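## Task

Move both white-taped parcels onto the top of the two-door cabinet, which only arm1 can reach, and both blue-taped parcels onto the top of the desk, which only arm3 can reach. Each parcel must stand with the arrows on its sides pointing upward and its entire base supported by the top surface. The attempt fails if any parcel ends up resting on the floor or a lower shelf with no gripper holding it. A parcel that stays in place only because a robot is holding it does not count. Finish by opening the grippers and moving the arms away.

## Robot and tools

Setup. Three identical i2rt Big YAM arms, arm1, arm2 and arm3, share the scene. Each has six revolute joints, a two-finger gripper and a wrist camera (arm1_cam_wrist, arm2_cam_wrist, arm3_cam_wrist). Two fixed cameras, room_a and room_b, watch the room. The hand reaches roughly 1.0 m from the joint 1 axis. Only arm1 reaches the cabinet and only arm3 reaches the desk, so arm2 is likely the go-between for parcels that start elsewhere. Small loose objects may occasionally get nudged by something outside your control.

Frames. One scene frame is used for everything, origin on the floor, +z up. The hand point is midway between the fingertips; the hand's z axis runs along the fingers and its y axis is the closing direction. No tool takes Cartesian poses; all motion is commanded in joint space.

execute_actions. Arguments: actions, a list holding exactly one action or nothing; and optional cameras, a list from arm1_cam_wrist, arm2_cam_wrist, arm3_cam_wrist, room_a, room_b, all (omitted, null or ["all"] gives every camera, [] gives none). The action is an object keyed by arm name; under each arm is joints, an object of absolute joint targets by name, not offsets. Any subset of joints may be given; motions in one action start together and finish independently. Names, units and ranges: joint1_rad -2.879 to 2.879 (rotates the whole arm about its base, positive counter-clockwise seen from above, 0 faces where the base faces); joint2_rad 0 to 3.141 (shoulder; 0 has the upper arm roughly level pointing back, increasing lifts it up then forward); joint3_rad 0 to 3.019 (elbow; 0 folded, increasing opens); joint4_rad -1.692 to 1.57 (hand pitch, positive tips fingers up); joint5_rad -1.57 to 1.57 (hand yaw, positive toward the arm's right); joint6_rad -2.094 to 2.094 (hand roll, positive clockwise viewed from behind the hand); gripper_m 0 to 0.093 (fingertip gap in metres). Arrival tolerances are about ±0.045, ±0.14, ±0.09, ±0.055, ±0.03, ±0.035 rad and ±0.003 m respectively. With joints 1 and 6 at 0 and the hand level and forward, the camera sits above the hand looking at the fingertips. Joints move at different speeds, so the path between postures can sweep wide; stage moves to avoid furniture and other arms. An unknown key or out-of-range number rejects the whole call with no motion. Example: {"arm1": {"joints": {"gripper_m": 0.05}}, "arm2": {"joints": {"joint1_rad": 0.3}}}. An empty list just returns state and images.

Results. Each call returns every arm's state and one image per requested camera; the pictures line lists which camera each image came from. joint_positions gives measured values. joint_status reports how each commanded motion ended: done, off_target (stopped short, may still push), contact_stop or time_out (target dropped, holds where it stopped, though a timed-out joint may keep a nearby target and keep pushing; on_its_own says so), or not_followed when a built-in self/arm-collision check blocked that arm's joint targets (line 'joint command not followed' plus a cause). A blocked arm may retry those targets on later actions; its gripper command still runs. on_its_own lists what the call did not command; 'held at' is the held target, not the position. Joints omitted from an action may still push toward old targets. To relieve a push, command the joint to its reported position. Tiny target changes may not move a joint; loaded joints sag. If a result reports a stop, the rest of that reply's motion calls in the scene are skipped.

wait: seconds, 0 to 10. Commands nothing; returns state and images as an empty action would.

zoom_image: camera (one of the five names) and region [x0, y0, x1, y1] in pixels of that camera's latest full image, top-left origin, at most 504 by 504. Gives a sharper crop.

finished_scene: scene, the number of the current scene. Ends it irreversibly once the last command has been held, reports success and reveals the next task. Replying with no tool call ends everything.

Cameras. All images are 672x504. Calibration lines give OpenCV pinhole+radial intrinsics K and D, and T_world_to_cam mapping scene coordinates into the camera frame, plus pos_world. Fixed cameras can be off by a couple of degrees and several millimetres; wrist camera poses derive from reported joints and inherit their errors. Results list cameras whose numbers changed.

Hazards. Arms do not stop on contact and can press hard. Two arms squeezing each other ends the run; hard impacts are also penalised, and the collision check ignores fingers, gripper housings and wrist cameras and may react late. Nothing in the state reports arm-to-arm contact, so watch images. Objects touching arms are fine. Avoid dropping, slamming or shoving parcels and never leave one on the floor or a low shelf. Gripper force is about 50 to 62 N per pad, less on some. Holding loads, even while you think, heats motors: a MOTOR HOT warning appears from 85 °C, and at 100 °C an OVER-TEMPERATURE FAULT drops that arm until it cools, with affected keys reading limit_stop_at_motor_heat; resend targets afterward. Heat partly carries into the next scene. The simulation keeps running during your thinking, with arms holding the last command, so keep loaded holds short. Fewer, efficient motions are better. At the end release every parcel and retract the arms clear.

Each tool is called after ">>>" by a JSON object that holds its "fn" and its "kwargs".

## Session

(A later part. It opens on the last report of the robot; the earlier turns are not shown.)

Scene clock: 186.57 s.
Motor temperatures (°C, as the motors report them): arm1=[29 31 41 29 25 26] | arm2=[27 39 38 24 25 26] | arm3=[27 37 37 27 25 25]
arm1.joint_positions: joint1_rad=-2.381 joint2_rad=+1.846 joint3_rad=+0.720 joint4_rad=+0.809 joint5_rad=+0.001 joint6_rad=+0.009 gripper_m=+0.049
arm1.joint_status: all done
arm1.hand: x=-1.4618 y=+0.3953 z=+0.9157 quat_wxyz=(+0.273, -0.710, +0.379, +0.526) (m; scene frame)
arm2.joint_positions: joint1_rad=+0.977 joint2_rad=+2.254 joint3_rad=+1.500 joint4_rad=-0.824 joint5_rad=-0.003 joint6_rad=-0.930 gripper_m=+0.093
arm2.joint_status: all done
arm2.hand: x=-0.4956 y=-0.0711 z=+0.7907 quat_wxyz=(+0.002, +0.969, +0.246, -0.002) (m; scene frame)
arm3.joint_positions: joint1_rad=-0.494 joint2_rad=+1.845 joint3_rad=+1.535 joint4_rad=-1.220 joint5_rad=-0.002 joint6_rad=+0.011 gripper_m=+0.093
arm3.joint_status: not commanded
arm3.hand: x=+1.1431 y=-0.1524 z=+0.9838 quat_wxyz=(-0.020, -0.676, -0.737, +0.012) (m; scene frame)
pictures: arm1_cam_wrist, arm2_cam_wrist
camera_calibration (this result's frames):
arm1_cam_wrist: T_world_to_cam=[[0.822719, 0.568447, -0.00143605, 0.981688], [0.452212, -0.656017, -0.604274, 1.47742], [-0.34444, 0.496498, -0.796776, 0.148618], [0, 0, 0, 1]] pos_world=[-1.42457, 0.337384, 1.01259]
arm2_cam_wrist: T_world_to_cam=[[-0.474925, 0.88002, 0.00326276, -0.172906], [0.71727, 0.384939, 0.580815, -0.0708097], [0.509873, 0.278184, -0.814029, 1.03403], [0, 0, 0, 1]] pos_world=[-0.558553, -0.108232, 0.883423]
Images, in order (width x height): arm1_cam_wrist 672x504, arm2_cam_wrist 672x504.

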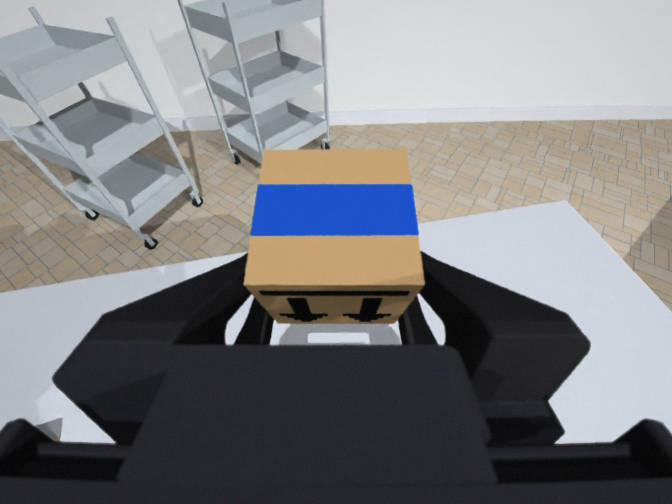

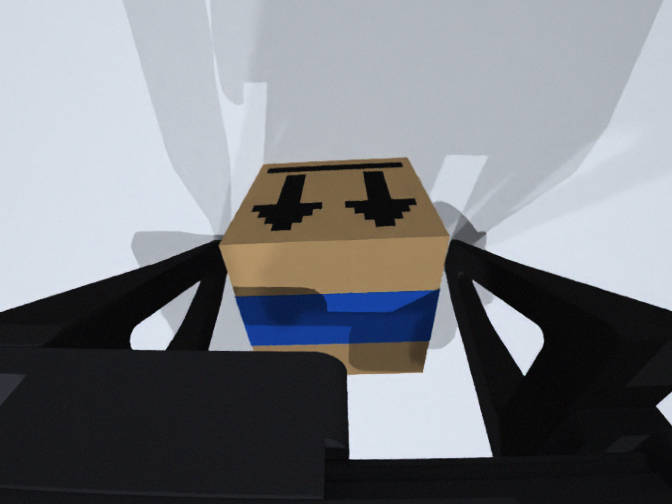

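>>> {"fn": "execute_actions", "kwargs": {"actions": [{"arm1":{"joints":{"joint1_rad":0.3,"joint3_rad":1.95,"joint4_rad":-1.62}},"arm2":{"joints":{"gripper_m":0.03}}}], "cameras": ["arm1_cam_wrist","arm2_cam_wrist"]}}

Scene clock: 215.53 s.
Motor temperatures (°C, as the motors report them): arm1=[29 31 42 29 25 26] | arm2=[27 39 37 24 25 25] | arm3=[27 37 37 27 25 25]
arm1.joint_positions: joint1_rad=+0.310 joint2_rad=+1.870 joint3_rad=+1.894 joint4_rad=-1.608 joint5_rad=-0.002 joint6_rad=+0.009 gripper_m=+0.049
arm1.joint_status: all done
arm1.hand: x=-1.0401 y=-0.6620 z=+1.0801 quat_wxyz=(+0.012, -0.655, -0.756, -0.005) (m; scene frame)
arm2.joint_positions: joint1_rad=+0.963 joint2_rad=+2.253 joint3_rad=+1.497 joint4_rad=-0.824 joint5_rad=-0.003 joint6_rad=-0.930 gripper_m=+0.049
arm2.joint_status: gripper_m off_target (ended at +0.049, target +0.030)
arm2.hand: x=-0.4907 y=-0.0638 z=+0.7906 quat_wxyz=(+0.002, +0.971, +0.239, -0.001) (m; scene frame)
arm3.joint_positions: joint1_rad=-0.494 joint2_rad=+1.845 joint3_rad=+1.535 joint4_rad=-1.220 joint5_rad=-0.002 joint6_rad=+0.011 gripper_m=+0.093
arm3.joint_status: not commanded
arm3.hand: x=+1.1431 y=-0.1524 z=+0.9838 quat_wxyz=(-0.020, -0.676, -0.737, +0.012) (m; scene frame)
pictures: arm1_cam_wrist, arm2_cam_wrist
camera_calibration (this result's frames):
arm1_cam_wrist: T_world_to_cam=[[-0.988112, -0.153662, 0.00479896, -1.13217], [-0.119843, 0.789445, 0.602008, -0.24859], [-0.0962941, 0.594276, -0.798476, 1.27449], [0, 0, 0, 1]] pos_world=[-1.02578, -0.73512, 1.17273]
arm2_cam_wrist: T_world_to_cam=[[-0.462126, 0.886811, 0.00241202, -0.169657], [0.721796, 0.374552, 0.581997, -0.0764063], [0.515218, 0.270697, -0.813187, 1.03093], [0, 0, 0, 1]] pos_world=[-0.554404, -0.099996, 0.883213]
Images, in order (width x height): arm1_cam_wrist 672x504, arm2_cam_wrist 672x504.

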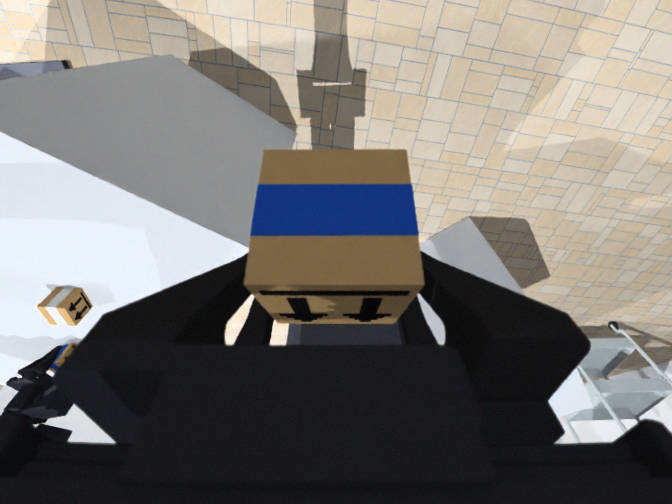

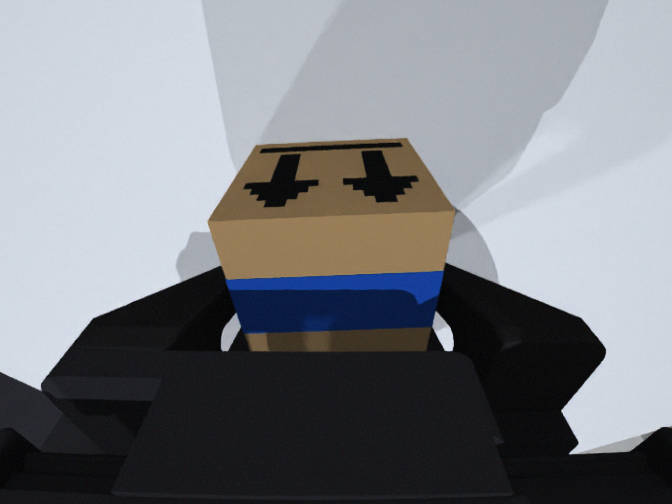

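>>> {"fn": "execute_actions", "kwargs": {"actions": [{"arm1":{"joints":{"joint1_rad":0.9}},"arm2":{"joints":{"joint2_rad":2.1,"joint3_rad":1.86,"joint4_rad":-1.3}}}], "cameras": ["arm1_cam_wrist","arm2_cam_wrist"]}}

Scene clock: 238.00 s.
Motor temperatures (°C, as the motors report them): arm1=[29 32 46 29 25 26] | arm2=[27 39 38 24 25 25] | arm3=[27 37 37 27 25 25]
arm1.joint_positions: joint1_rad=+0.901 joint2_rad=+1.870 joint3_rad=+1.894 joint4_rad=-1.608 joint5_rad=-0.002 joint6_rad=+0.009 gripper_m=+0.049
arm1.joint_status: all done
arm1.hand: x=-0.7371 y=-0.5167 z=+1.0783 quat_wxyz=(+0.013, -0.407, -0.914, -0.006) (m; scene frame)
arm2.joint_positions: joint1_rad=+0.963 joint2_rad=+2.094 joint3_rad=+1.841 joint4_rad=-1.293 joint5_rad=-0.003 joint6_rad=-0.930 gripper_m=+0.049
arm2.joint_status: all done
arm2.hand: x=-0.5405 y=-0.0395 z=+1.0003 quat_wxyz=(-0.009, +0.971, +0.239, -0.014) (m; scene frame)
arm3.joint_positions: joint1_rad=-0.494 joint2_rad=+1.845 joint3_rad=+1.535 joint4_rad=-1.220 joint5_rad=-0.002 joint6_rad=+0.011 gripper_m=+0.093
arm3.joint_status: not commanded
arm3.hand: x=+1.1431 y=-0.1524 z=+0.9838 quat_wxyz=(-0.020, -0.676, -0.737, +0.012) (m; scene frame)
pictures: arm1_cam_wrist, arm2_cam_wrist
camera_calibration (this result's frames):
arm1_cam_wrist: T_world_to_cam=[[-0.735008, -0.678047, -0.00403723, -0.885308], [-0.541922, 0.583848, 0.604518, -0.745975], [-0.407534, 0.446513, -0.796581, 0.90802], [0, 0, 0, 1]] pos_world=[-0.684919, -0.570187, 1.17069]
arm2_cam_wrist: T_world_to_cam=[[-0.461584, 0.886603, 0.029584, -0.241626], [0.739372, 0.366077, 0.56508, -0.145509], [0.490172, 0.282706, -0.824505, 1.21873], [0, 0, 0, 1]] pos_world=[-0.601332, -0.0770478, 1.09422]
Images, in order (width x height): arm1_cam_wrist 672x504, arm2_cam_wrist 672x504.

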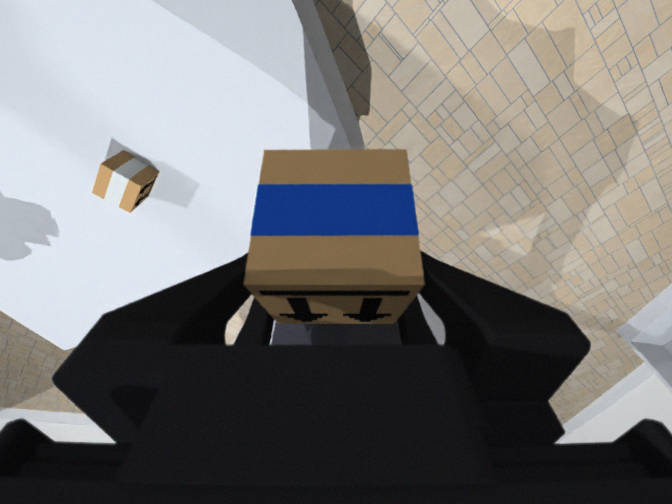

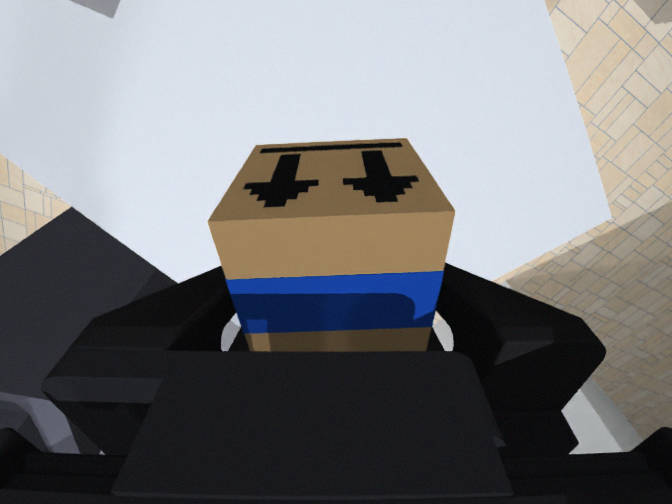

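>>> {"fn": "execute_actions", "kwargs": {"actions": [{"arm1":{"joints":{"joint1_rad":1.73}},"arm2":{"joints":{"joint1_rad":-1.114,"joint6_rad":0.0}}}], "cameras": ["arm1_cam_wrist","arm2_cam_wrist"]}}

Scene clock: 244.80 s.
Motor temperatures (°C, as the motors report them): arm1=[29 32 46 29 25 26] | arm2=[27 40 39 24 25 25] | arm3=[27 37 37 27 25 25]
arm1.joint_positions: joint1_rad=+1.737 joint2_rad=+1.870 joint3_rad=+1.894 joint4_rad=-1.608 joint5_rad=-0.003 joint6_rad=+0.009 gripper_m=+0.049
arm1.joint_status: all done
arm1.hand: x=-0.5504 y=-0.0868 z=+1.0810 quat_wxyz=(+0.012, -0.001, -1.000, -0.007) (m; scene frame)
arm2.joint_positions: joint1_rad=-1.124 joint2_rad=+2.100 joint3_rad=+1.841 joint4_rad=-1.293 joint5_rad=+0.001 joint6_rad=-0.015 gripper_m=+0.049
arm2.joint_status: all done
arm2.hand: x=+0.5722 y=+0.0487 z=+0.9883 quat_wxyz=(-0.006, +0.306, -0.952, -0.004) (m; scene frame)
arm3.joint_positions: joint1_rad=-0.494 joint2_rad=+1.845 joint3_rad=+1.535 joint4_rad=-1.220 joint5_rad=-0.002 joint6_rad=+0.011 gripper_m=+0.093
arm3.joint_status: not commanded
arm3.hand: x=+1.1431 y=-0.1524 z=+0.9838 quat_wxyz=(-0.020, -0.676, -0.737, +0.012) (m; scene frame)
pictures: arm1_cam_wrist, arm2_cam_wrist
camera_calibration (this result's frames):
arm1_cam_wrist: T_world_to_cam=[[0.010439, -0.999801, -0.0169848, -0.0602437], [-0.799301, -0.0185495, 0.600645, -1.08713], [-0.60084, 0.00730583, -0.799336, 0.65284], [0, 0, 0, 1]] pos_world=[-0.476059, -0.0851668, 1.17379]
arm2_cam_wrist: T_world_to_cam=[[0.581692, -0.813408, 0.00138753, -0.292151], [-0.667208, -0.476163, 0.572802, -0.155556], [-0.465261, -0.33412, -0.819692, 1.21046], [0, 0, 0, 1]] pos_world=[0.629334, 0.0927311, 1.08171]
Images, in order (width x height): arm1_cam_wrist 672x504, arm2_cam_wrist 672x504.

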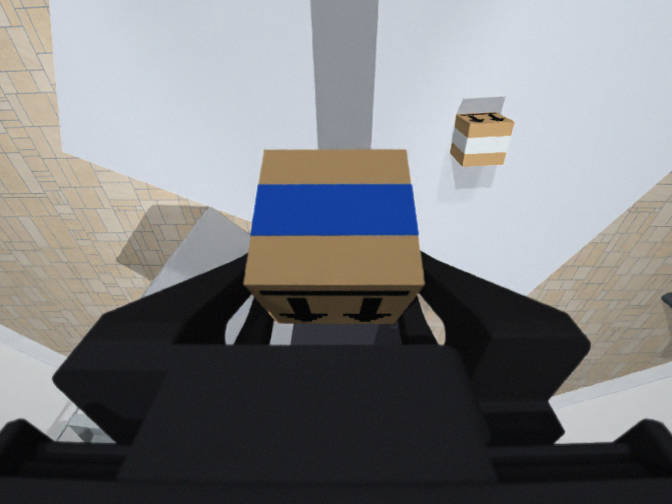

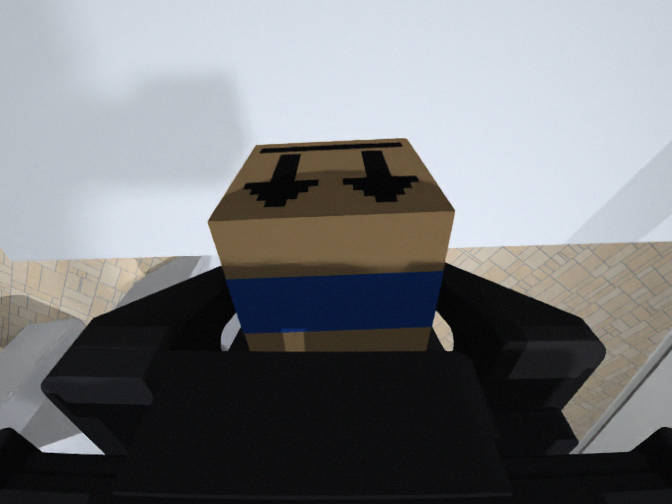

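>>> {"fn": "zoom_image", "kwargs": {"camera": "arm1_cam_wrist", "region": [430, 80, 540, 180]}}

Region (430, 80, 540, 180) of arm1_cam_wrist's 672x504 image, scaled by 4.582, with more detail than that image has; it fills the top 458 rows of this view, and the rest is white.

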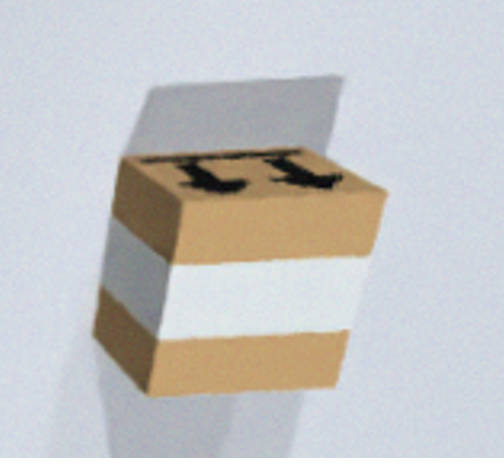

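>>> {"fn": "execute_actions", "kwargs": {"actions": [{"arm1":{"joints":{"joint2_rad":2.345,"joint3_rad":1.96,"joint4_rad":-1.66}},"arm2":{"joints":{"joint2_rad":2.365,"joint3_rad":1.845,"joint4_rad":-1.0}}}], "cameras": ["arm1_cam_wrist","arm2_cam_wrist"]}}

Scene clock: 257.13 s.
Motor temperatures (°C, as the motors report them): arm1=[29 32 46 29 25 26] | arm2=[27 40 40 24 25 26] | arm3=[27 37 37 27 25 25]
arm1.joint_positions: joint1_rad=+1.737 joint2_rad=+2.363 joint3_rad=+1.935 joint4_rad=-1.663 joint5_rad=-0.003 joint6_rad=+0.009 gripper_m=+0.049
arm1.joint_status: all done
arm1.hand: x=-0.5660 y=-0.0840 z=+0.8216 quat_wxyz=(+0.263, +0.001, -0.965, -0.004) (m; scene frame)
arm2.joint_positions: joint1_rad=-1.124 joint2_rad=+2.387 joint3_rad=+1.817 joint4_rad=-1.009 joint5_rad=+0.001 joint6_rad=-0.015 gripper_m=+0.049
arm2.joint_status: all done
arm2.hand: x=+0.5858 y=+0.0595 z=+0.7976 quat_wxyz=(+0.007, +0.306, -0.952, +0.000) (m; scene frame)
arm3.joint_positions: joint1_rad=-0.494 joint2_rad=+1.845 joint3_rad=+1.535 joint4_rad=-1.220 joint5_rad=-0.002 joint6_rad=+0.011 gripper_m=+0.093
arm3.joint_status: not commanded
arm3.hand: x=+1.1431 y=-0.1524 z=+0.9838 quat_wxyz=(-0.020, -0.676, -0.737, +0.012) (m; scene frame)
pictures: arm1_cam_wrist, arm2_cam_wrist
camera_calibration (this result's frames):
arm1_cam_wrist: T_world_to_cam=[[0.00745336, -0.999822, -0.0173467, -0.0630494], [-0.406347, -0.0188786, 0.913524, -0.978456], [-0.913688, 0.000239951, -0.406415, -0.0644217], [0, 0, 0, 1]] pos_world=[-0.455984, -0.0814946, 0.866568]
arm2_cam_wrist: T_world_to_cam=[[0.581845, -0.813299, 0.00101892, -0.290815], [-0.654334, -0.467375, 0.594482, -0.0573979], [-0.483015, -0.346563, -0.804108, 1.06284], [0, 0, 0, 1]] pos_world=[0.645022, 0.104997, 0.889061]
Images, in order (width x height): arm1_cam_wrist 672x504, arm2_cam_wrist 672x504.

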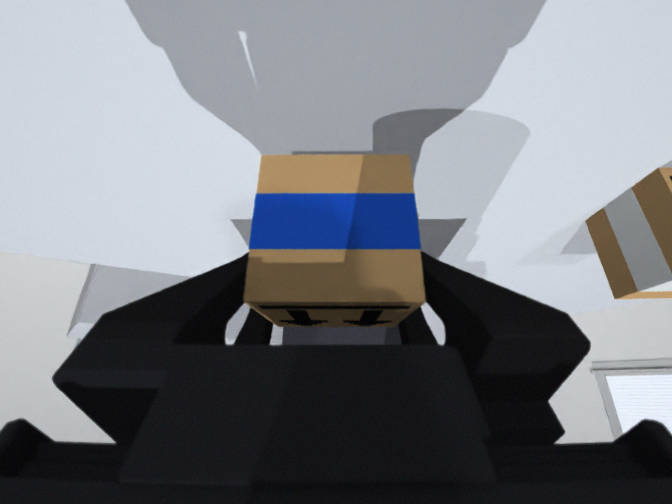

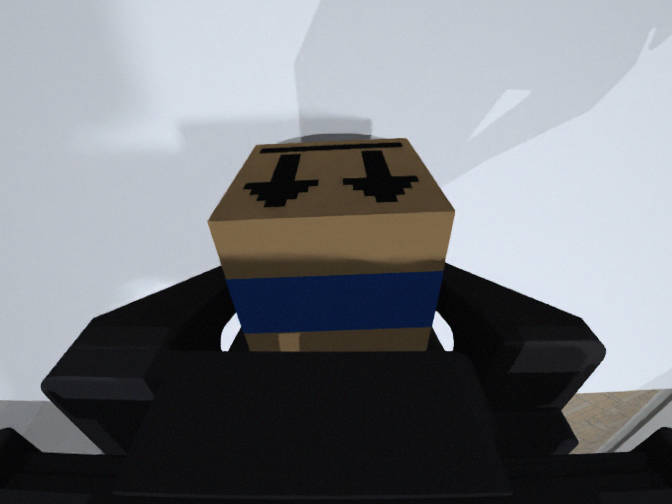

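>>> {"fn": "execute_actions", "kwargs": {"actions": [{"arm1":{"joints":{"joint2_rad":2.39}},"arm2":{"joints":{"joint2_rad":2.42}}}], "cameras": ["arm1_cam_wrist","arm2_cam_wrist"]}}

Scene clock: 263.53 s.
Motor temperatures (°C, as the motors report them): arm1=[29 33 45 29 25 26] | arm2=[27 40 41 24 25 26] | arm3=[27 37 37 27 25 25]
arm1.joint_positions: joint1_rad=+1.737 joint2_rad=+2.388 joint3_rad=+1.935 joint4_rad=-1.663 joint5_rad=-0.003 joint6_rad=+0.009 gripper_m=+0.049
arm1.joint_status: all done
arm1.hand: x=-0.5702 y=-0.0839 z=+0.8083 quat_wxyz=(+0.275, +0.001, -0.961, -0.004) (m; scene frame)
arm2.joint_positions: joint1_rad=-1.124 joint2_rad=+2.410 joint3_rad=+1.817 joint4_rad=-1.009 joint5_rad=+0.001 joint6_rad=-0.015 gripper_m=+0.049
arm2.joint_status: all done
arm2.hand: x=+0.5809 y=+0.0562 z=+0.7828 quat_wxyz=(+0.018, +0.306, -0.952, +0.003) (m; scene frame)
arm3.joint_positions: joint1_rad=-0.494 joint2_rad=+1.845 joint3_rad=+1.535 joint4_rad=-1.220 joint5_rad=-0.002 joint6_rad=+0.011 gripper_m=+0.093
arm3.joint_status: not commanded
arm3.hand: x=+1.1431 y=-0.1524 z=+0.9838 quat_wxyz=(-0.020, -0.676, -0.737, +0.012) (m; scene frame)
pictures: arm1_cam_wrist, arm2_cam_wrist
camera_calibration (this result's frames):
arm1_cam_wrist: T_world_to_cam=[[0.00730647, -0.999823, -0.0173251, -0.0632332], [-0.38357, -0.0188025, 0.923321, -0.962865], [-0.923483, -0.000100822, -0.383639, -0.097659], [0, 0, 0, 1]] pos_world=[-0.45905, -0.0813361, 0.850472]
arm2_cam_wrist: T_world_to_cam=[[0.581972, -0.813208, 0.000693713, -0.290456], [-0.642731, -0.459447, 0.613029, -0.0750033], [-0.498201, -0.357212, -0.79006, 1.04584], [0, 0, 0, 1]] pos_world=[0.64187, 0.102925, 0.872457]
Images, in order (width x height): arm1_cam_wrist 672x504, arm2_cam_wrist 672x504.

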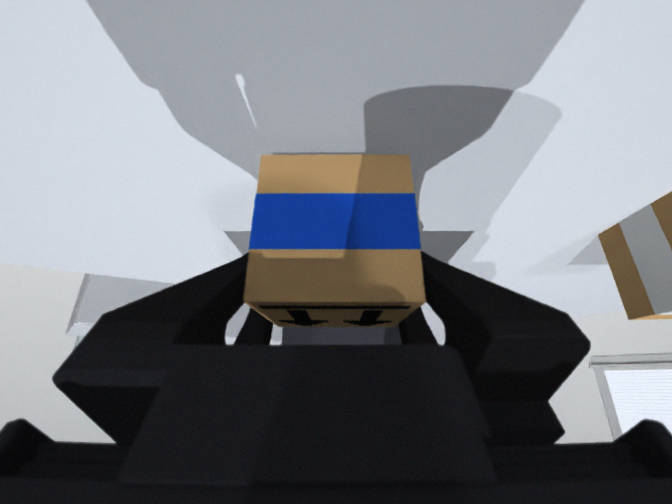

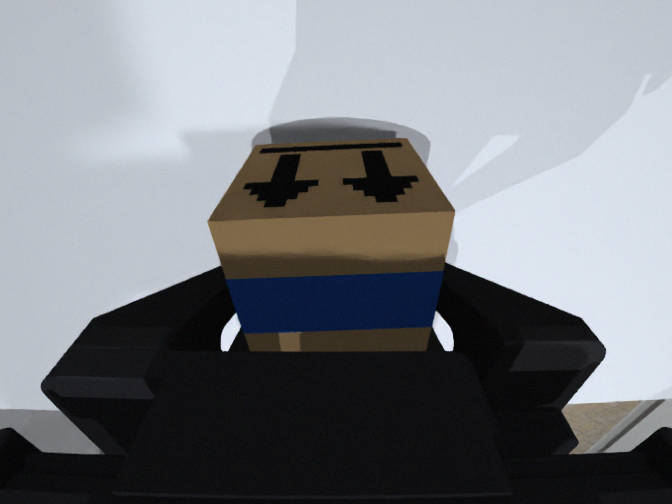

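>>> {"fn": "execute_actions", "kwargs": {"actions": [{"arm1":{"joints":{"joint2_rad":2.425}},"arm2":{"joints":{"joint2_rad":2.445}}}], "cameras": ["arm1_cam_wrist","arm2_cam_wrist"]}}

Scene clock: 272.03 s.
Motor temperatures (°C, as the motors report them): arm1=[29 33 44 29 25 26] | arm2=[27 40 41 24 25 26] | arm3=[27 37 37 27 25 25]
arm1.joint_positions: joint1_rad=+1.737 joint2_rad=+2.402 joint3_rad=+1.936 joint4_rad=-1.666 joint5_rad=-0.002 joint6_rad=+0.009 gripper_m=+0.049
arm1.joint_status: all done
arm1.hand: x=-0.5730 y=-0.0839 z=+0.8010 quat_wxyz=(+0.283, +0.001, -0.959, -0.004) (m; scene frame)
arm2.joint_positions: joint1_rad=-1.124 joint2_rad=+2.422 joint3_rad=+1.818 joint4_rad=-1.007 joint5_rad=+0.001 joint6_rad=-0.014 gripper_m=+0.049
arm2.joint_status: all done
arm2.hand: x=+0.5790 y=+0.0550 z=+0.7753 quat_wxyz=(+0.022, +0.306, -0.952, +0.004) (m; scene frame)
arm3.joint_positions: joint1_rad=-0.494 joint2_rad=+1.845 joint3_rad=+1.535 joint4_rad=-1.220 joint5_rad=-0.002 joint6_rad=+0.011 gripper_m=+0.093
arm3.joint_status: not commanded
arm3.hand: x=+1.1431 y=-0.1524 z=+0.9838 quat_wxyz=(-0.020, -0.676, -0.737, +0.012) (m; scene frame)
pictures: arm1_cam_wrist, arm2_cam_wrist
camera_calibration (this result's frames):
arm1_cam_wrist: T_world_to_cam=[[0.00741651, -0.999828, -0.0169884, -0.0635514], [-0.368372, -0.0185258, 0.929494, -0.953477], [-0.929649, -0.000635553, -0.368446, -0.118806], [0, 0, 0, 1]] pos_world=[-0.461211, -0.0812799, 0.841398]
arm2_cam_wrist: T_world_to_cam=[[0.581398, -0.813619, 0.000604418, -0.289952], [-0.638623, -0.455889, 0.61994, -0.0802016], [-0.504119, -0.360818, -0.784649, 1.03802], [0, 0, 0, 1]] pos_world=[0.640643, 0.102062, 0.864375]
Images, in order (width x height): arm1_cam_wrist 672x504, arm2_cam_wrist 672x504.

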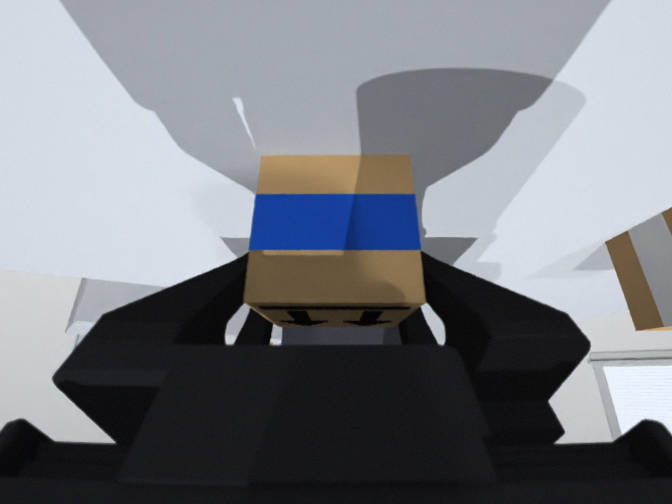

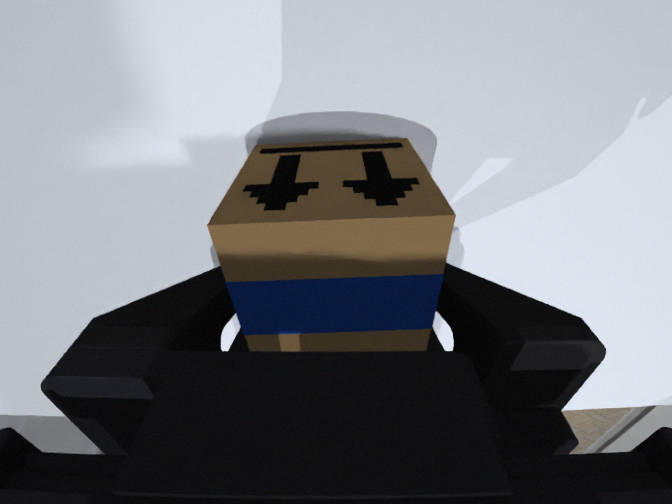

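>>> {"fn": "execute_actions", "kwargs": {"actions": [{"arm1":{"joints":{"joint2_rad":2.445}},"arm2":{"joints":{"joint2_rad":2.465}}}], "cameras": ["arm1_cam_wrist","arm2_cam_wrist"]}}

Scene clock: 275.73 s.
Motor temperatures (°C, as the motors report them): arm1=[29 33 44 29 25 26] | arm2=[27 40 41 24 25 26] | arm3=[27 37 37 27 25 25]
arm1.joint_positions: joint1_rad=+1.737 joint2_rad=+2.403 joint3_rad=+1.936 joint4_rad=-1.666 joint5_rad=-0.002 joint6_rad=+0.009 gripper_m=+0.049
arm1.joint_status: all done
arm1.hand: x=-0.5731 y=-0.0839 z=+0.8008 quat_wxyz=(+0.283, +0.001, -0.959, -0.004) (m; scene frame)
arm2.joint_positions: joint1_rad=-1.124 joint2_rad=+2.422 joint3_rad=+1.818 joint4_rad=-1.007 joint5_rad=+0.001 joint6_rad=-0.014 gripper_m=+0.049
arm2.joint_status: all done
arm2.hand: x=+0.5790 y=+0.0550 z=+0.7753 quat_wxyz=(+0.022, +0.306, -0.952, +0.004) (m; scene frame)
arm3.joint_positions: joint1_rad=-0.494 joint2_rad=+1.845 joint3_rad=+1.535 joint4_rad=-1.220 joint5_rad=-0.002 joint6_rad=+0.011 gripper_m=+0.093
arm3.joint_status: not commanded
arm3.hand: x=+1.1431 y=-0.1524 z=+0.9838 quat_wxyz=(-0.020, -0.676, -0.737, +0.012) (m; scene frame)
pictures: arm1_cam_wrist, arm2_cam_wrist
camera_calibration (this result's frames):
arm1_cam_wrist: T_world_to_cam=[[0.00741439, -0.999828, -0.0169881, -0.063554], [-0.368017, -0.0185245, 0.929634, -0.953222], [-0.929789, -0.00064076, -0.368091, -0.11931], [0, 0, 0, 1]] pos_world=[-0.461264, -0.0812775, 0.841152]
arm2_cam_wrist: T_world_to_cam=[[0.581398, -0.813619, 0.000604418, -0.289952], [-0.638623, -0.455889, 0.61994, -0.0802016], [-0.504119, -0.360818, -0.784649, 1.03802], [0, 0, 0, 1]] pos_world=[0.640643, 0.102062, 0.864375]
Images, in order (width x height): arm1_cam_wrist 672x504, arm2_cam_wrist 672x504.

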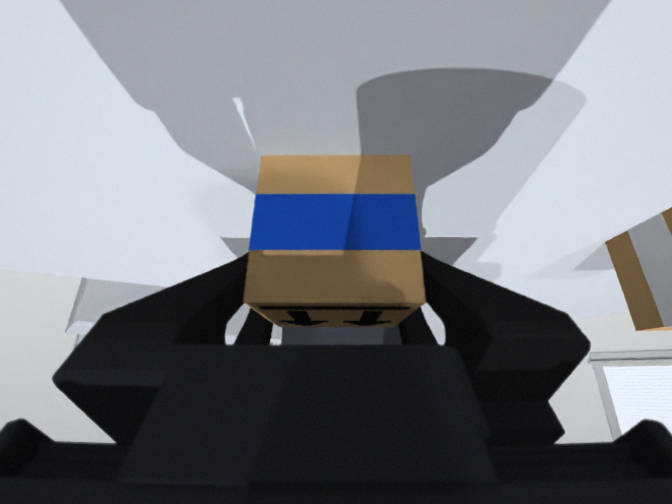

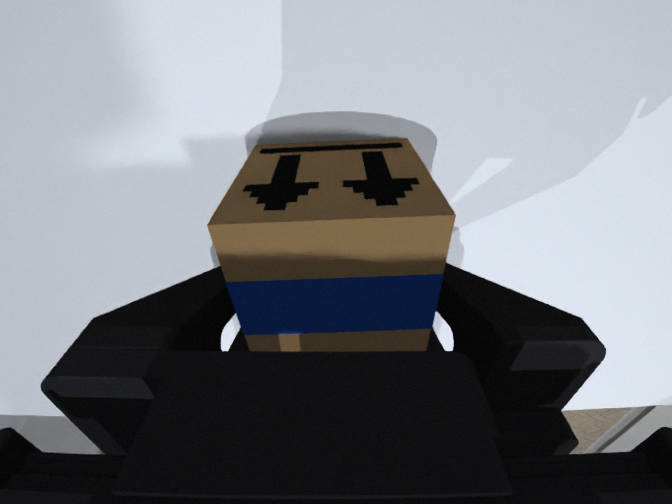

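>>> {"fn": "execute_actions", "kwargs": {"actions": [{"arm1":{"joints":{"joint2_rad":2.41,"gripper_m":0.093}},"arm2":{"joints":{"joint2_rad":2.425,"gripper_m":0.093}}}], "cameras": []}}

>>> {"fn": "execute_actions", "kwargs": {"actions": [{"arm1":{"joints":{"joint2_rad":2.0}},"arm2":{"joints":{"joint2_rad":2.05,"joint4_rad":-1.3}}}], "cameras": ["arm1_cam_wrist","arm2_cam_wrist"]}}

Scene clock: 279.07 s.
Motor temperatures (°C, as the motors report them): arm1=[29 33 44 29 25 26] | arm2=[26 40 41 24 25 26] | arm3=[27 37 37 27 25 25]
arm1.joint_positions: joint1_rad=+1.737 joint2_rad=+2.405 joint3_rad=+1.936 joint4_rad=-1.666 joint5_rad=-0.002 joint6_rad=+0.009 gripper_m=+0.093
arm1.joint_status: all done
arm1.hand: x=-0.5734 y=-0.0839 z=+0.7998 quat_wxyz=(+0.284, +0.001, -0.959, -0.004) (m; scene frame)
arm2.joint_positions: joint1_rad=-1.122 joint2_rad=+2.422 joint3_rad=+1.818 joint4_rad=-1.006 joint5_rad=-0.001 joint6_rad=-0.014 gripper_m=+0.093
arm2.joint_status: all done
arm2.hand: x=+0.5785 y=+0.0561 z=+0.7753 quat_wxyz=(+0.022, +0.306, -0.952, +0.003) (m; scene frame)
arm3.joint_positions: joint1_rad=-0.494 joint2_rad=+1.845 joint3_rad=+1.535 joint4_rad=-1.220 joint5_rad=-0.002 joint6_rad=+0.011 gripper_m=+0.093
arm3.joint_status: not commanded
arm3.hand: x=+1.1431 y=-0.1524 z=+0.9838 quat_wxyz=(-0.020, -0.676, -0.737, +0.012) (m; scene frame)
pictures: none
No camera images: the call's "cameras" was empty. Leave "cameras" out to get every camera's image.

Scene clock: 280.70 s.
Motor temperatures (°C, as the motors report them): arm1=[29 33 44 29 25 26] | arm2=[26 40 41 24 25 26] | arm3=[27 37 37 27 25 25]
arm1.joint_positions: joint1_rad=+1.737 joint2_rad=+2.012 joint3_rad=+1.947 joint4_rad=-1.666 joint5_rad=-0.002 joint6_rad=+0.009 gripper_m=+0.093
arm1.joint_status: all done
arm1.hand: x=-0.5411 y=-0.0861 z=+1.0215 quat_wxyz=(+0.086, +0.000, -0.996, -0.006) (m; scene frame)
arm2.joint_positions: joint1_rad=-1.122 joint2_rad=+2.051 joint3_rad=+1.835 joint4_rad=-1.292 joint5_rad=-0.001 joint6_rad=-0.014 gripper_m=+0.093
arm2.joint_status: all done
arm2.hand: x=+0.5717 y=+0.0497 z=+1.0168 quat_wxyz=(-0.027, +0.306, -0.951, -0.012) (m; scene frame)
arm3.joint_positions: joint1_rad=-0.494 joint2_rad=+1.845 joint3_rad=+1.535 joint4_rad=-1.220 joint5_rad=-0.002 joint6_rad=+0.011 gripper_m=+0.093
arm3.joint_status: not commanded
arm3.hand: x=+1.1431 y=-0.1524 z=+0.9838 quat_wxyz=(-0.020, -0.676, -0.737, +0.012) (m; scene frame)
pictures: arm1_cam_wrist, arm2_cam_wrist
camera_calibration (this result's frames):
arm1_cam_wrist: T_world_to_cam=[[0.00966287, -0.999811, -0.01687, -0.0611994], [-0.702504, -0.0187936, 0.711431, -1.10475], [-0.711614, 0.00497679, -0.702553, 0.45183], [0, 0, 0, 1]] pos_world=[-0.453975, -0.0841988, 1.10236]
arm2_cam_wrist: T_world_to_cam=[[0.582116, -0.813106, 0.000411451, -0.290378], [-0.686586, -0.491267, 0.535964, -0.122407], [-0.435593, -0.312275, -0.844241, 1.24091], [0, 0, 0, 1]] pos_world=[0.625521, 0.0912622, 1.11335]
Images, in order (width x height): arm1_cam_wrist 672x504, arm2_cam_wrist 672x504.

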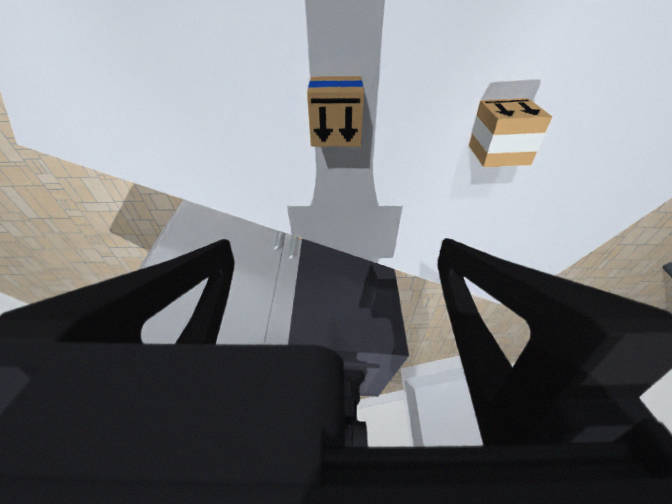

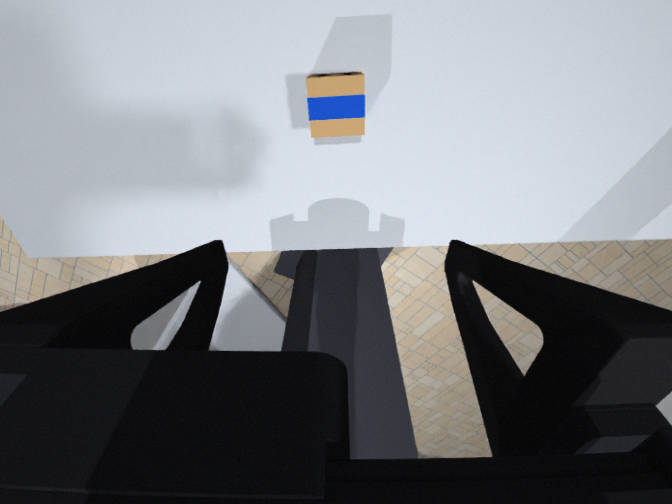

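>>> {"fn": "execute_actions", "kwargs": {"actions": [{"arm1":{"joints":{"joint1_rad":1.455,"joint2_rad":1.92,"joint3_rad":1.55,"joint4_rad":-1.18,"joint6_rad":-0.3}},"arm2":{"joints":{"joint1_rad":0.3}},"arm3":{"joints":{"joint1_rad":-1.55,"joint2_rad":2.03,"joint3_rad":1.65,"joint4_rad":-1.15,"joint6_rad":0.0}}}], "cameras": ["arm1_cam_wrist","arm3_cam_wrist"]}}

Scene clock: 303.13 s.
Motor temperatures (°C, as the motors report them): arm1=[29 33 44 29 25 26] | arm2=[27 40 41 24 25 26] | arm3=[27 37 37 27 25 25]
arm1.joint_positions: joint1_rad=+1.454 joint2_rad=+1.932 joint3_rad=+1.534 joint4_rad=-1.194 joint5_rad=+0.002 joint6_rad=-0.285 gripper_m=+0.093
arm1.joint_status: all done
arm1.hand: x=-0.5846 y=-0.2441 z=+0.9108 quat_wxyz=(+0.016, +0.005, -1.000, -0.008) (m; scene frame)
arm2.joint_positions: joint1_rad=+0.311 joint2_rad=+2.051 joint3_rad=+1.835 joint4_rad=-1.292 joint5_rad=-0.002 joint6_rad=-0.014 gripper_m=+0.093
arm2.joint_status: all done
arm2.hand: x=-0.2511 y=+0.2562 z=+1.0235 quat_wxyz=(-0.015, +0.856, -0.517, -0.031) (m; scene frame)
arm3.joint_positions: joint1_rad=-1.557 joint2_rad=+2.048 joint3_rad=+1.615 joint4_rad=-1.154 joint5_rad=+0.003 joint6_rad=+0.011 gripper_m=+0.093
arm3.joint_status: all done
arm3.hand: x=+0.5961 y=+0.0681 z=+0.8942 quat_wxyz=(+0.001, -0.956, -0.293, -0.010) (m; scene frame)
pictures: arm1_cam_wrist, arm3_cam_wrist
camera_calibration (this result's frames):
arm1_cam_wrist: T_world_to_cam=[[0.0218475, -0.999585, -0.018793, -0.211605], [-0.794247, -0.02877, 0.606913, -1.02041], [-0.607202, 0.00166675, -0.794546, 0.487929], [0, 0, 0, 1]] pos_world=[-0.509567, -0.241687, 1.00301]
arm3_cam_wrist: T_world_to_cam=[[-0.552682, 0.833349, 0.00848898, 0.263775], [0.670119, 0.438325, 0.599009, -0.966161], [0.495463, 0.33675, -0.800697, 0.525523], [0, 0, 0, 1]] pos_world=[0.53285, 0.0267065, 0.997285]
Images, in order (width x height): arm1_cam_wrist 672x504, arm3_cam_wrist 672x504.

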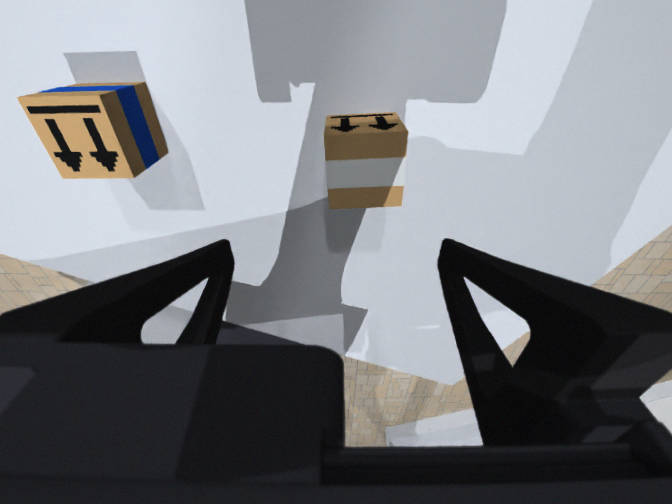

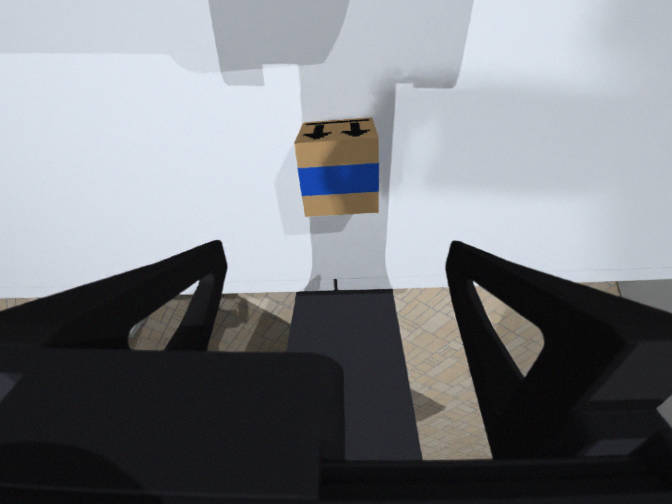

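>>> {"fn": "execute_actions", "kwargs": {"actions": [{"arm1":{"joints":{"joint1_rad":1.42,"joint2_rad":2.07,"joint3_rad":1.47,"joint4_rad":-0.945}},"arm3":{"joints":{"joint2_rad":2.16,"joint3_rad":1.53,"joint4_rad":-0.91}}}], "cameras": ["arm1_cam_wrist","arm3_cam_wrist"]}}

Scene clock: 315.27 s.
Motor temperatures (°C, as the motors report them): arm1=[29 33 43 29 25 26] | arm2=[27 40 41 24 25 26] | arm3=[27 38 39 27 25 25]
arm1.joint_positions: joint1_rad=+1.426 joint2_rad=+2.088 joint3_rad=+1.450 joint4_rad=-0.959 joint5_rad=+0.002 joint6_rad=-0.285 gripper_m=+0.093
arm1.joint_status: all done
arm1.hand: x=-0.5884 y=-0.2587 z=+0.7961 quat_wxyz=(+0.019, -0.009, -1.000, -0.009) (m; scene frame)
arm2.joint_positions: joint1_rad=+0.311 joint2_rad=+2.051 joint3_rad=+1.835 joint4_rad=-1.292 joint5_rad=-0.002 joint6_rad=-0.014 gripper_m=+0.093
arm2.joint_status: not commanded
arm2.hand: x=-0.2511 y=+0.2562 z=+1.0235 quat_wxyz=(-0.015, +0.856, -0.517, -0.031) (m; scene frame)
arm3.joint_positions: joint1_rad=-1.557 joint2_rad=+2.172 joint3_rad=+1.530 joint4_rad=-0.926 joint5_rad=+0.003 joint6_rad=+0.011 gripper_m=+0.093
arm3.joint_status: all done
arm3.hand: x=+0.5965 y=+0.0675 z=+0.7949 quat_wxyz=(-0.002, -0.956, -0.293, +0.000) (m; scene frame)
pictures: arm1_cam_wrist, arm3_cam_wrist
camera_calibration (this result's frames):
arm1_cam_wrist: T_world_to_cam=[[-0.0060548, -0.999781, -0.020047, -0.243816], [-0.791442, -0.00746233, 0.611198, -0.950468], [-0.611214, 0.0195668, -0.791223, 0.394149], [0, 0, 0, 1]] pos_world=[-0.512808, -0.258567, 0.887897]
arm3_cam_wrist: T_world_to_cam=[[-0.552413, 0.833531, 0.00806599, 0.2655], [0.680373, 0.445276, 0.582084, -0.899713], [0.481594, 0.327039, -0.813088, 0.464795], [0, 0, 0, 1]] pos_world=[0.534963, 0.0273117, 0.899487]
Images, in order (width x height): arm1_cam_wrist 672x504, arm3_cam_wrist 672x504.

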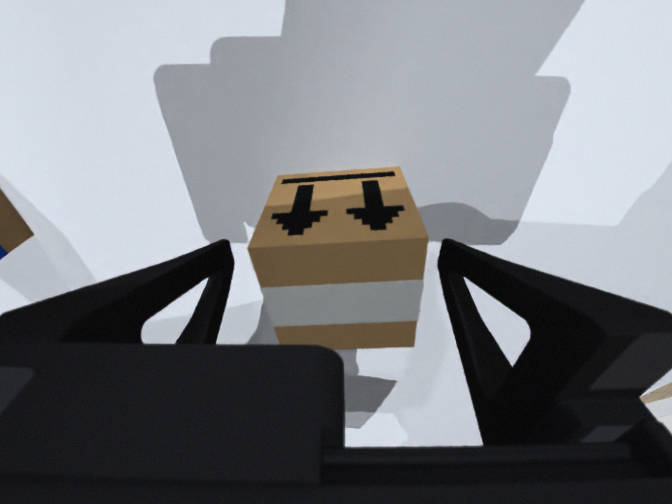

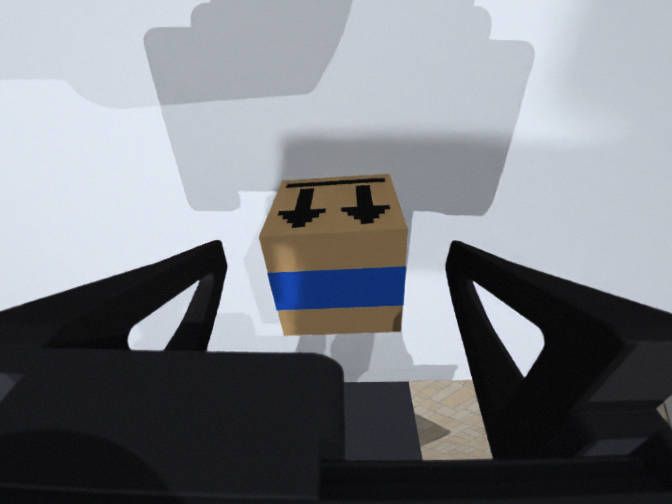

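>>> {"fn": "execute_actions", "kwargs": {"actions": [{"arm1":{"joints":{"gripper_m":0.03}},"arm3":{"joints":{"joint2_rad":2.21}}}], "cameras": []}}

>>> {"fn": "execute_actions", "kwargs": {"actions": [{"arm1":{"joints":{"joint2_rad":1.8,"joint4_rad":-1.2}},"arm3":{"joints":{"gripper_m":0.03}}}], "cameras": ["arm1_cam_wrist","arm3_cam_wrist"]}}

Scene clock: 322.97 s.
Motor temperatures (°C, as the motors report them): arm1=[29 33 43 29 25 26] | arm2=[26 40 41 24 25 26] | arm3=[27 38 38 27 25 25]
arm1.joint_positions: joint1_rad=+1.426 joint2_rad=+2.088 joint3_rad=+1.450 joint4_rad=-0.959 joint5_rad=+0.001 joint6_rad=-0.286 gripper_m=+0.049
arm1.joint_status: gripper_m off_target (ended at +0.049, target +0.030)
arm1.hand: x=-0.5883 y=-0.2586 z=+0.7961 quat_wxyz=(+0.019, -0.008, -1.000, -0.009) (m; scene frame)
arm2.joint_positions: joint1_rad=+0.311 joint2_rad=+2.051 joint3_rad=+1.835 joint4_rad=-1.292 joint5_rad=-0.002 joint6_rad=-0.014 gripper_m=+0.093
arm2.joint_status: not commanded
arm2.hand: x=-0.2511 y=+0.2562 z=+1.0235 quat_wxyz=(-0.015, +0.856, -0.517, -0.031) (m; scene frame)
arm3.joint_positions: joint1_rad=-1.557 joint2_rad=+2.190 joint3_rad=+1.530 joint4_rad=-0.926 joint5_rad=+0.003 joint6_rad=+0.011 gripper_m=+0.093
arm3.joint_status: all done
arm3.hand: x=+0.5996 y=+0.0695 z=+0.7846 quat_wxyz=(+0.000, -0.956, -0.293, -0.009) (m; scene frame)
pictures: none
No camera images: the call's "cameras" was empty. Leave "cameras" out to get every camera's image.

Scene clock: 324.27 s.
Motor temperatures (°C, as the motors report them): arm1=[29 33 43 29 25 26] | arm2=[26 40 41 24 25 26] | arm3=[27 38 38 27 25 25]
arm1.joint_positions: joint1_rad=+1.426 joint2_rad=+1.805 joint3_rad=+1.450 joint4_rad=-1.188 joint5_rad=+0.001 joint6_rad=-0.286 gripper_m=+0.049
arm1.joint_status: all done
arm1.hand: x=-0.6129 y=-0.2521 z=+0.9483 quat_wxyz=(-0.007, -0.008, -1.000, -0.001) (m; scene frame)
arm2.joint_positions: joint1_rad=+0.311 joint2_rad=+2.051 joint3_rad=+1.835 joint4_rad=-1.292 joint5_rad=-0.002 joint6_rad=-0.014 gripper_m=+0.093
arm2.joint_status: not commanded
arm2.hand: x=-0.2511 y=+0.2562 z=+1.0235 quat_wxyz=(-0.015, +0.856, -0.517, -0.031) (m; scene frame)
arm3.joint_positions: joint1_rad=-1.557 joint2_rad=+2.190 joint3_rad=+1.530 joint4_rad=-0.926 joint5_rad=+0.002 joint6_rad=+0.011 gripper_m=+0.049
arm3.joint_status: gripper_m off_target (ended at +0.049, target +0.030)
arm3.hand: x=+0.5996 y=+0.0695 z=+0.7846 quat_wxyz=(+0.000, -0.956, -0.293, -0.009) (m; scene frame)
pictures: arm1_cam_wrist, arm3_cam_wrist
camera_calibration (this result's frames):
arm1_cam_wrist: T_world_to_cam=[[-0.00505415, -0.999975, -0.00490656, -0.248068], [-0.822104, 0.00136159, 0.569335, -1.03974], [-0.569315, 0.00691121, -0.822091, 0.551168], [0, 0, 0, 1]] pos_world=[-0.54224, -0.250455, 1.04385]
arm3_cam_wrist: T_world_to_cam=[[-0.552639, 0.833382, 0.00804655, 0.265809], [0.671502, 0.439532, 0.596572, -0.902391], [0.493635, 0.335092, -0.802519, 0.438181], [0, 0, 0, 1]] pos_world=[0.536551, 0.0282781, 0.887851]
Images, in order (width x height): arm1_cam_wrist 672x504, arm3_cam_wrist 672x504.

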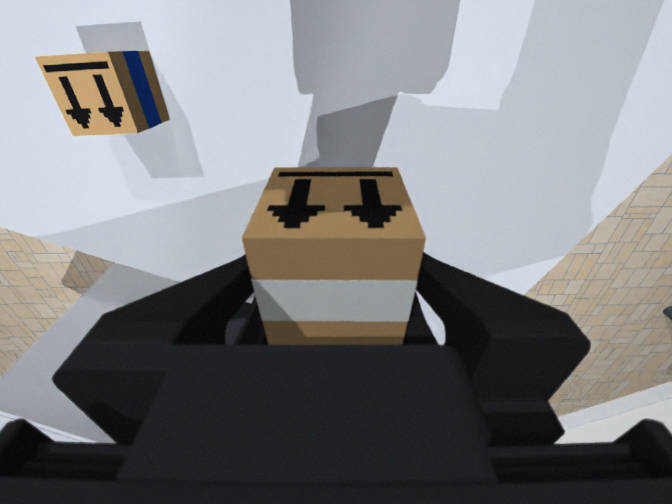

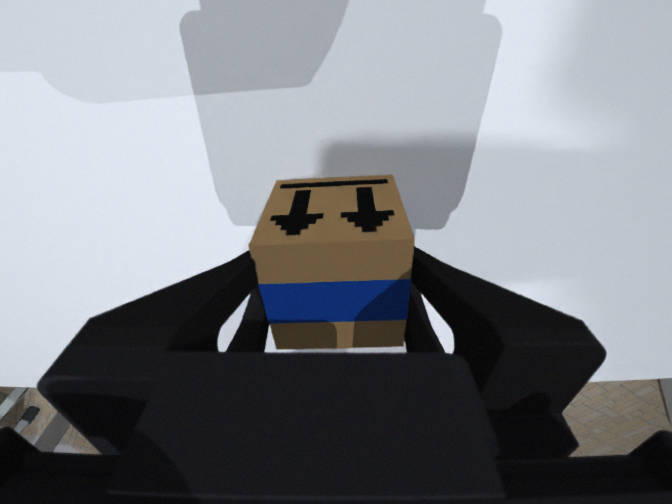

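>>> {"fn": "execute_actions", "kwargs": {"actions": [{"arm1":{"joints":{"joint1_rad":-2.37,"joint6_rad":0.0}},"arm2":{"joints":{"joint1_rad":1.03,"joint2_rad":2.165,"joint3_rad":1.77,"joint4_rad":-1.15,"joint6_rad":-0.385}},"arm3":{"joints":{"joint2_rad":1.9,"joint4_rad":-1.2}}}], "cameras": ["arm1_cam_wrist","arm2_cam_wrist","arm3_cam_wrist"]}}

Scene clock: 337.63 s.
Motor temperatures (°C, as the motors report them): arm1=[29 33 43 29 25 26] | arm2=[27 41 41 24 25 26] | arm3=[27 38 37 27 25 25]
arm1.joint_positions: joint1_rad=-2.378 joint2_rad=+1.806 joint3_rad=+1.450 joint4_rad=-1.188 joint5_rad=+0.001 joint6_rad=-0.012 gripper_m=+0.049
arm1.joint_status: all done
arm1.hand: x=-1.4359 y=+0.3548 z=+0.9644 quat_wxyz=(+0.009, -0.888, +0.459, +0.019) (m; scene frame)
arm2.joint_positions: joint1_rad=+1.023 joint2_rad=+2.188 joint3_rad=+1.764 joint4_rad=-1.151 joint5_rad=-0.002 joint6_rad=-0.369 gripper_m=+0.093
arm2.joint_status: all done
arm2.hand: x=-0.5547 y=-0.0757 z=+0.9145 quat_wxyz=(+0.001, +1.000, -0.009, -0.002) (m; scene frame)
arm3.joint_positions: joint1_rad=-1.557 joint2_rad=+1.894 joint3_rad=+1.526 joint4_rad=-1.186 joint5_rad=+0.002 joint6_rad=+0.011 gripper_m=+0.049
arm3.joint_status: all done
arm3.hand: x=+0.6217 y=+0.0862 z=+0.9498 quat_wxyz=(-0.004, -0.956, -0.293, +0.006) (m; scene frame)
pictures: arm1_cam_wrist, arm2_cam_wrist, arm3_cam_wrist
camera_calibration (this result's frames):
arm1_cam_wrist: T_world_to_cam=[[0.808323, 0.588728, -0.00364687, 0.957795], [0.494973, -0.676217, 0.545648, 0.428145], [0.318772, -0.442865, -0.838006, 1.54182], [0, 0, 0, 1]] pos_world=[-1.47762, 0.408457, 1.06193]
arm2_cam_wrist: T_world_to_cam=[[0.0201168, 0.999786, 0.00471904, 0.084973], [0.814269, -0.0191224, 0.580172, -0.0747389], [0.580139, -0.00782864, -0.81448, 1.18397], [0, 0, 0, 1]] pos_world=[-0.627718, -0.0771152, 1.00728]
arm3_cam_wrist: T_world_to_cam=[[-0.552257, 0.833641, 0.00741978, 0.263068], [0.686438, 0.449654, 0.571501, -1.00949], [0.473091, 0.320709, -0.820568, 0.585389], [0, 0, 0, 1]] pos_world=[0.561289, 0.0468756, 1.05532]
Images, in order (width x height): arm1_cam_wrist 672x504, arm2_cam_wrist 672x504, arm3_cam_wrist 672x504.

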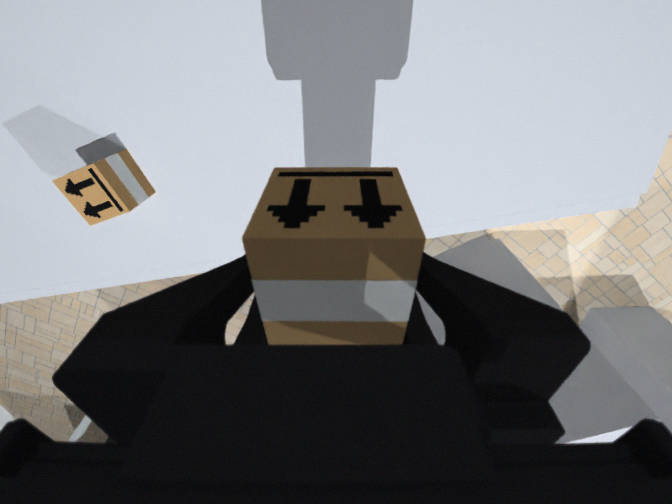

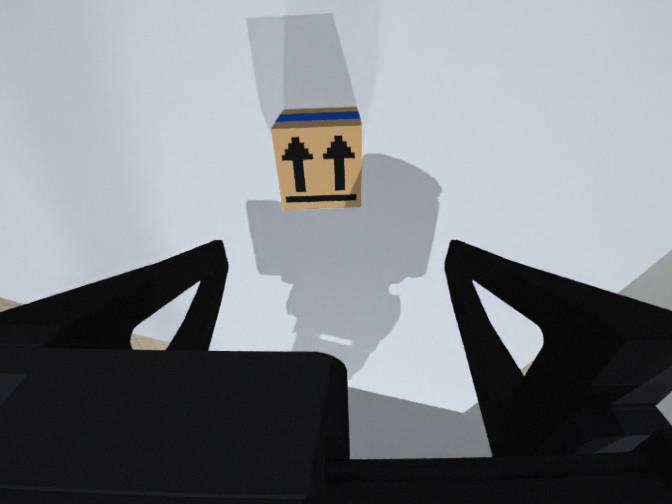

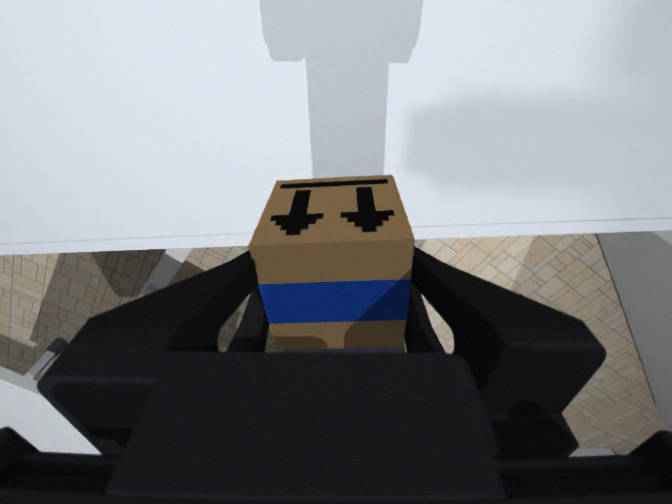

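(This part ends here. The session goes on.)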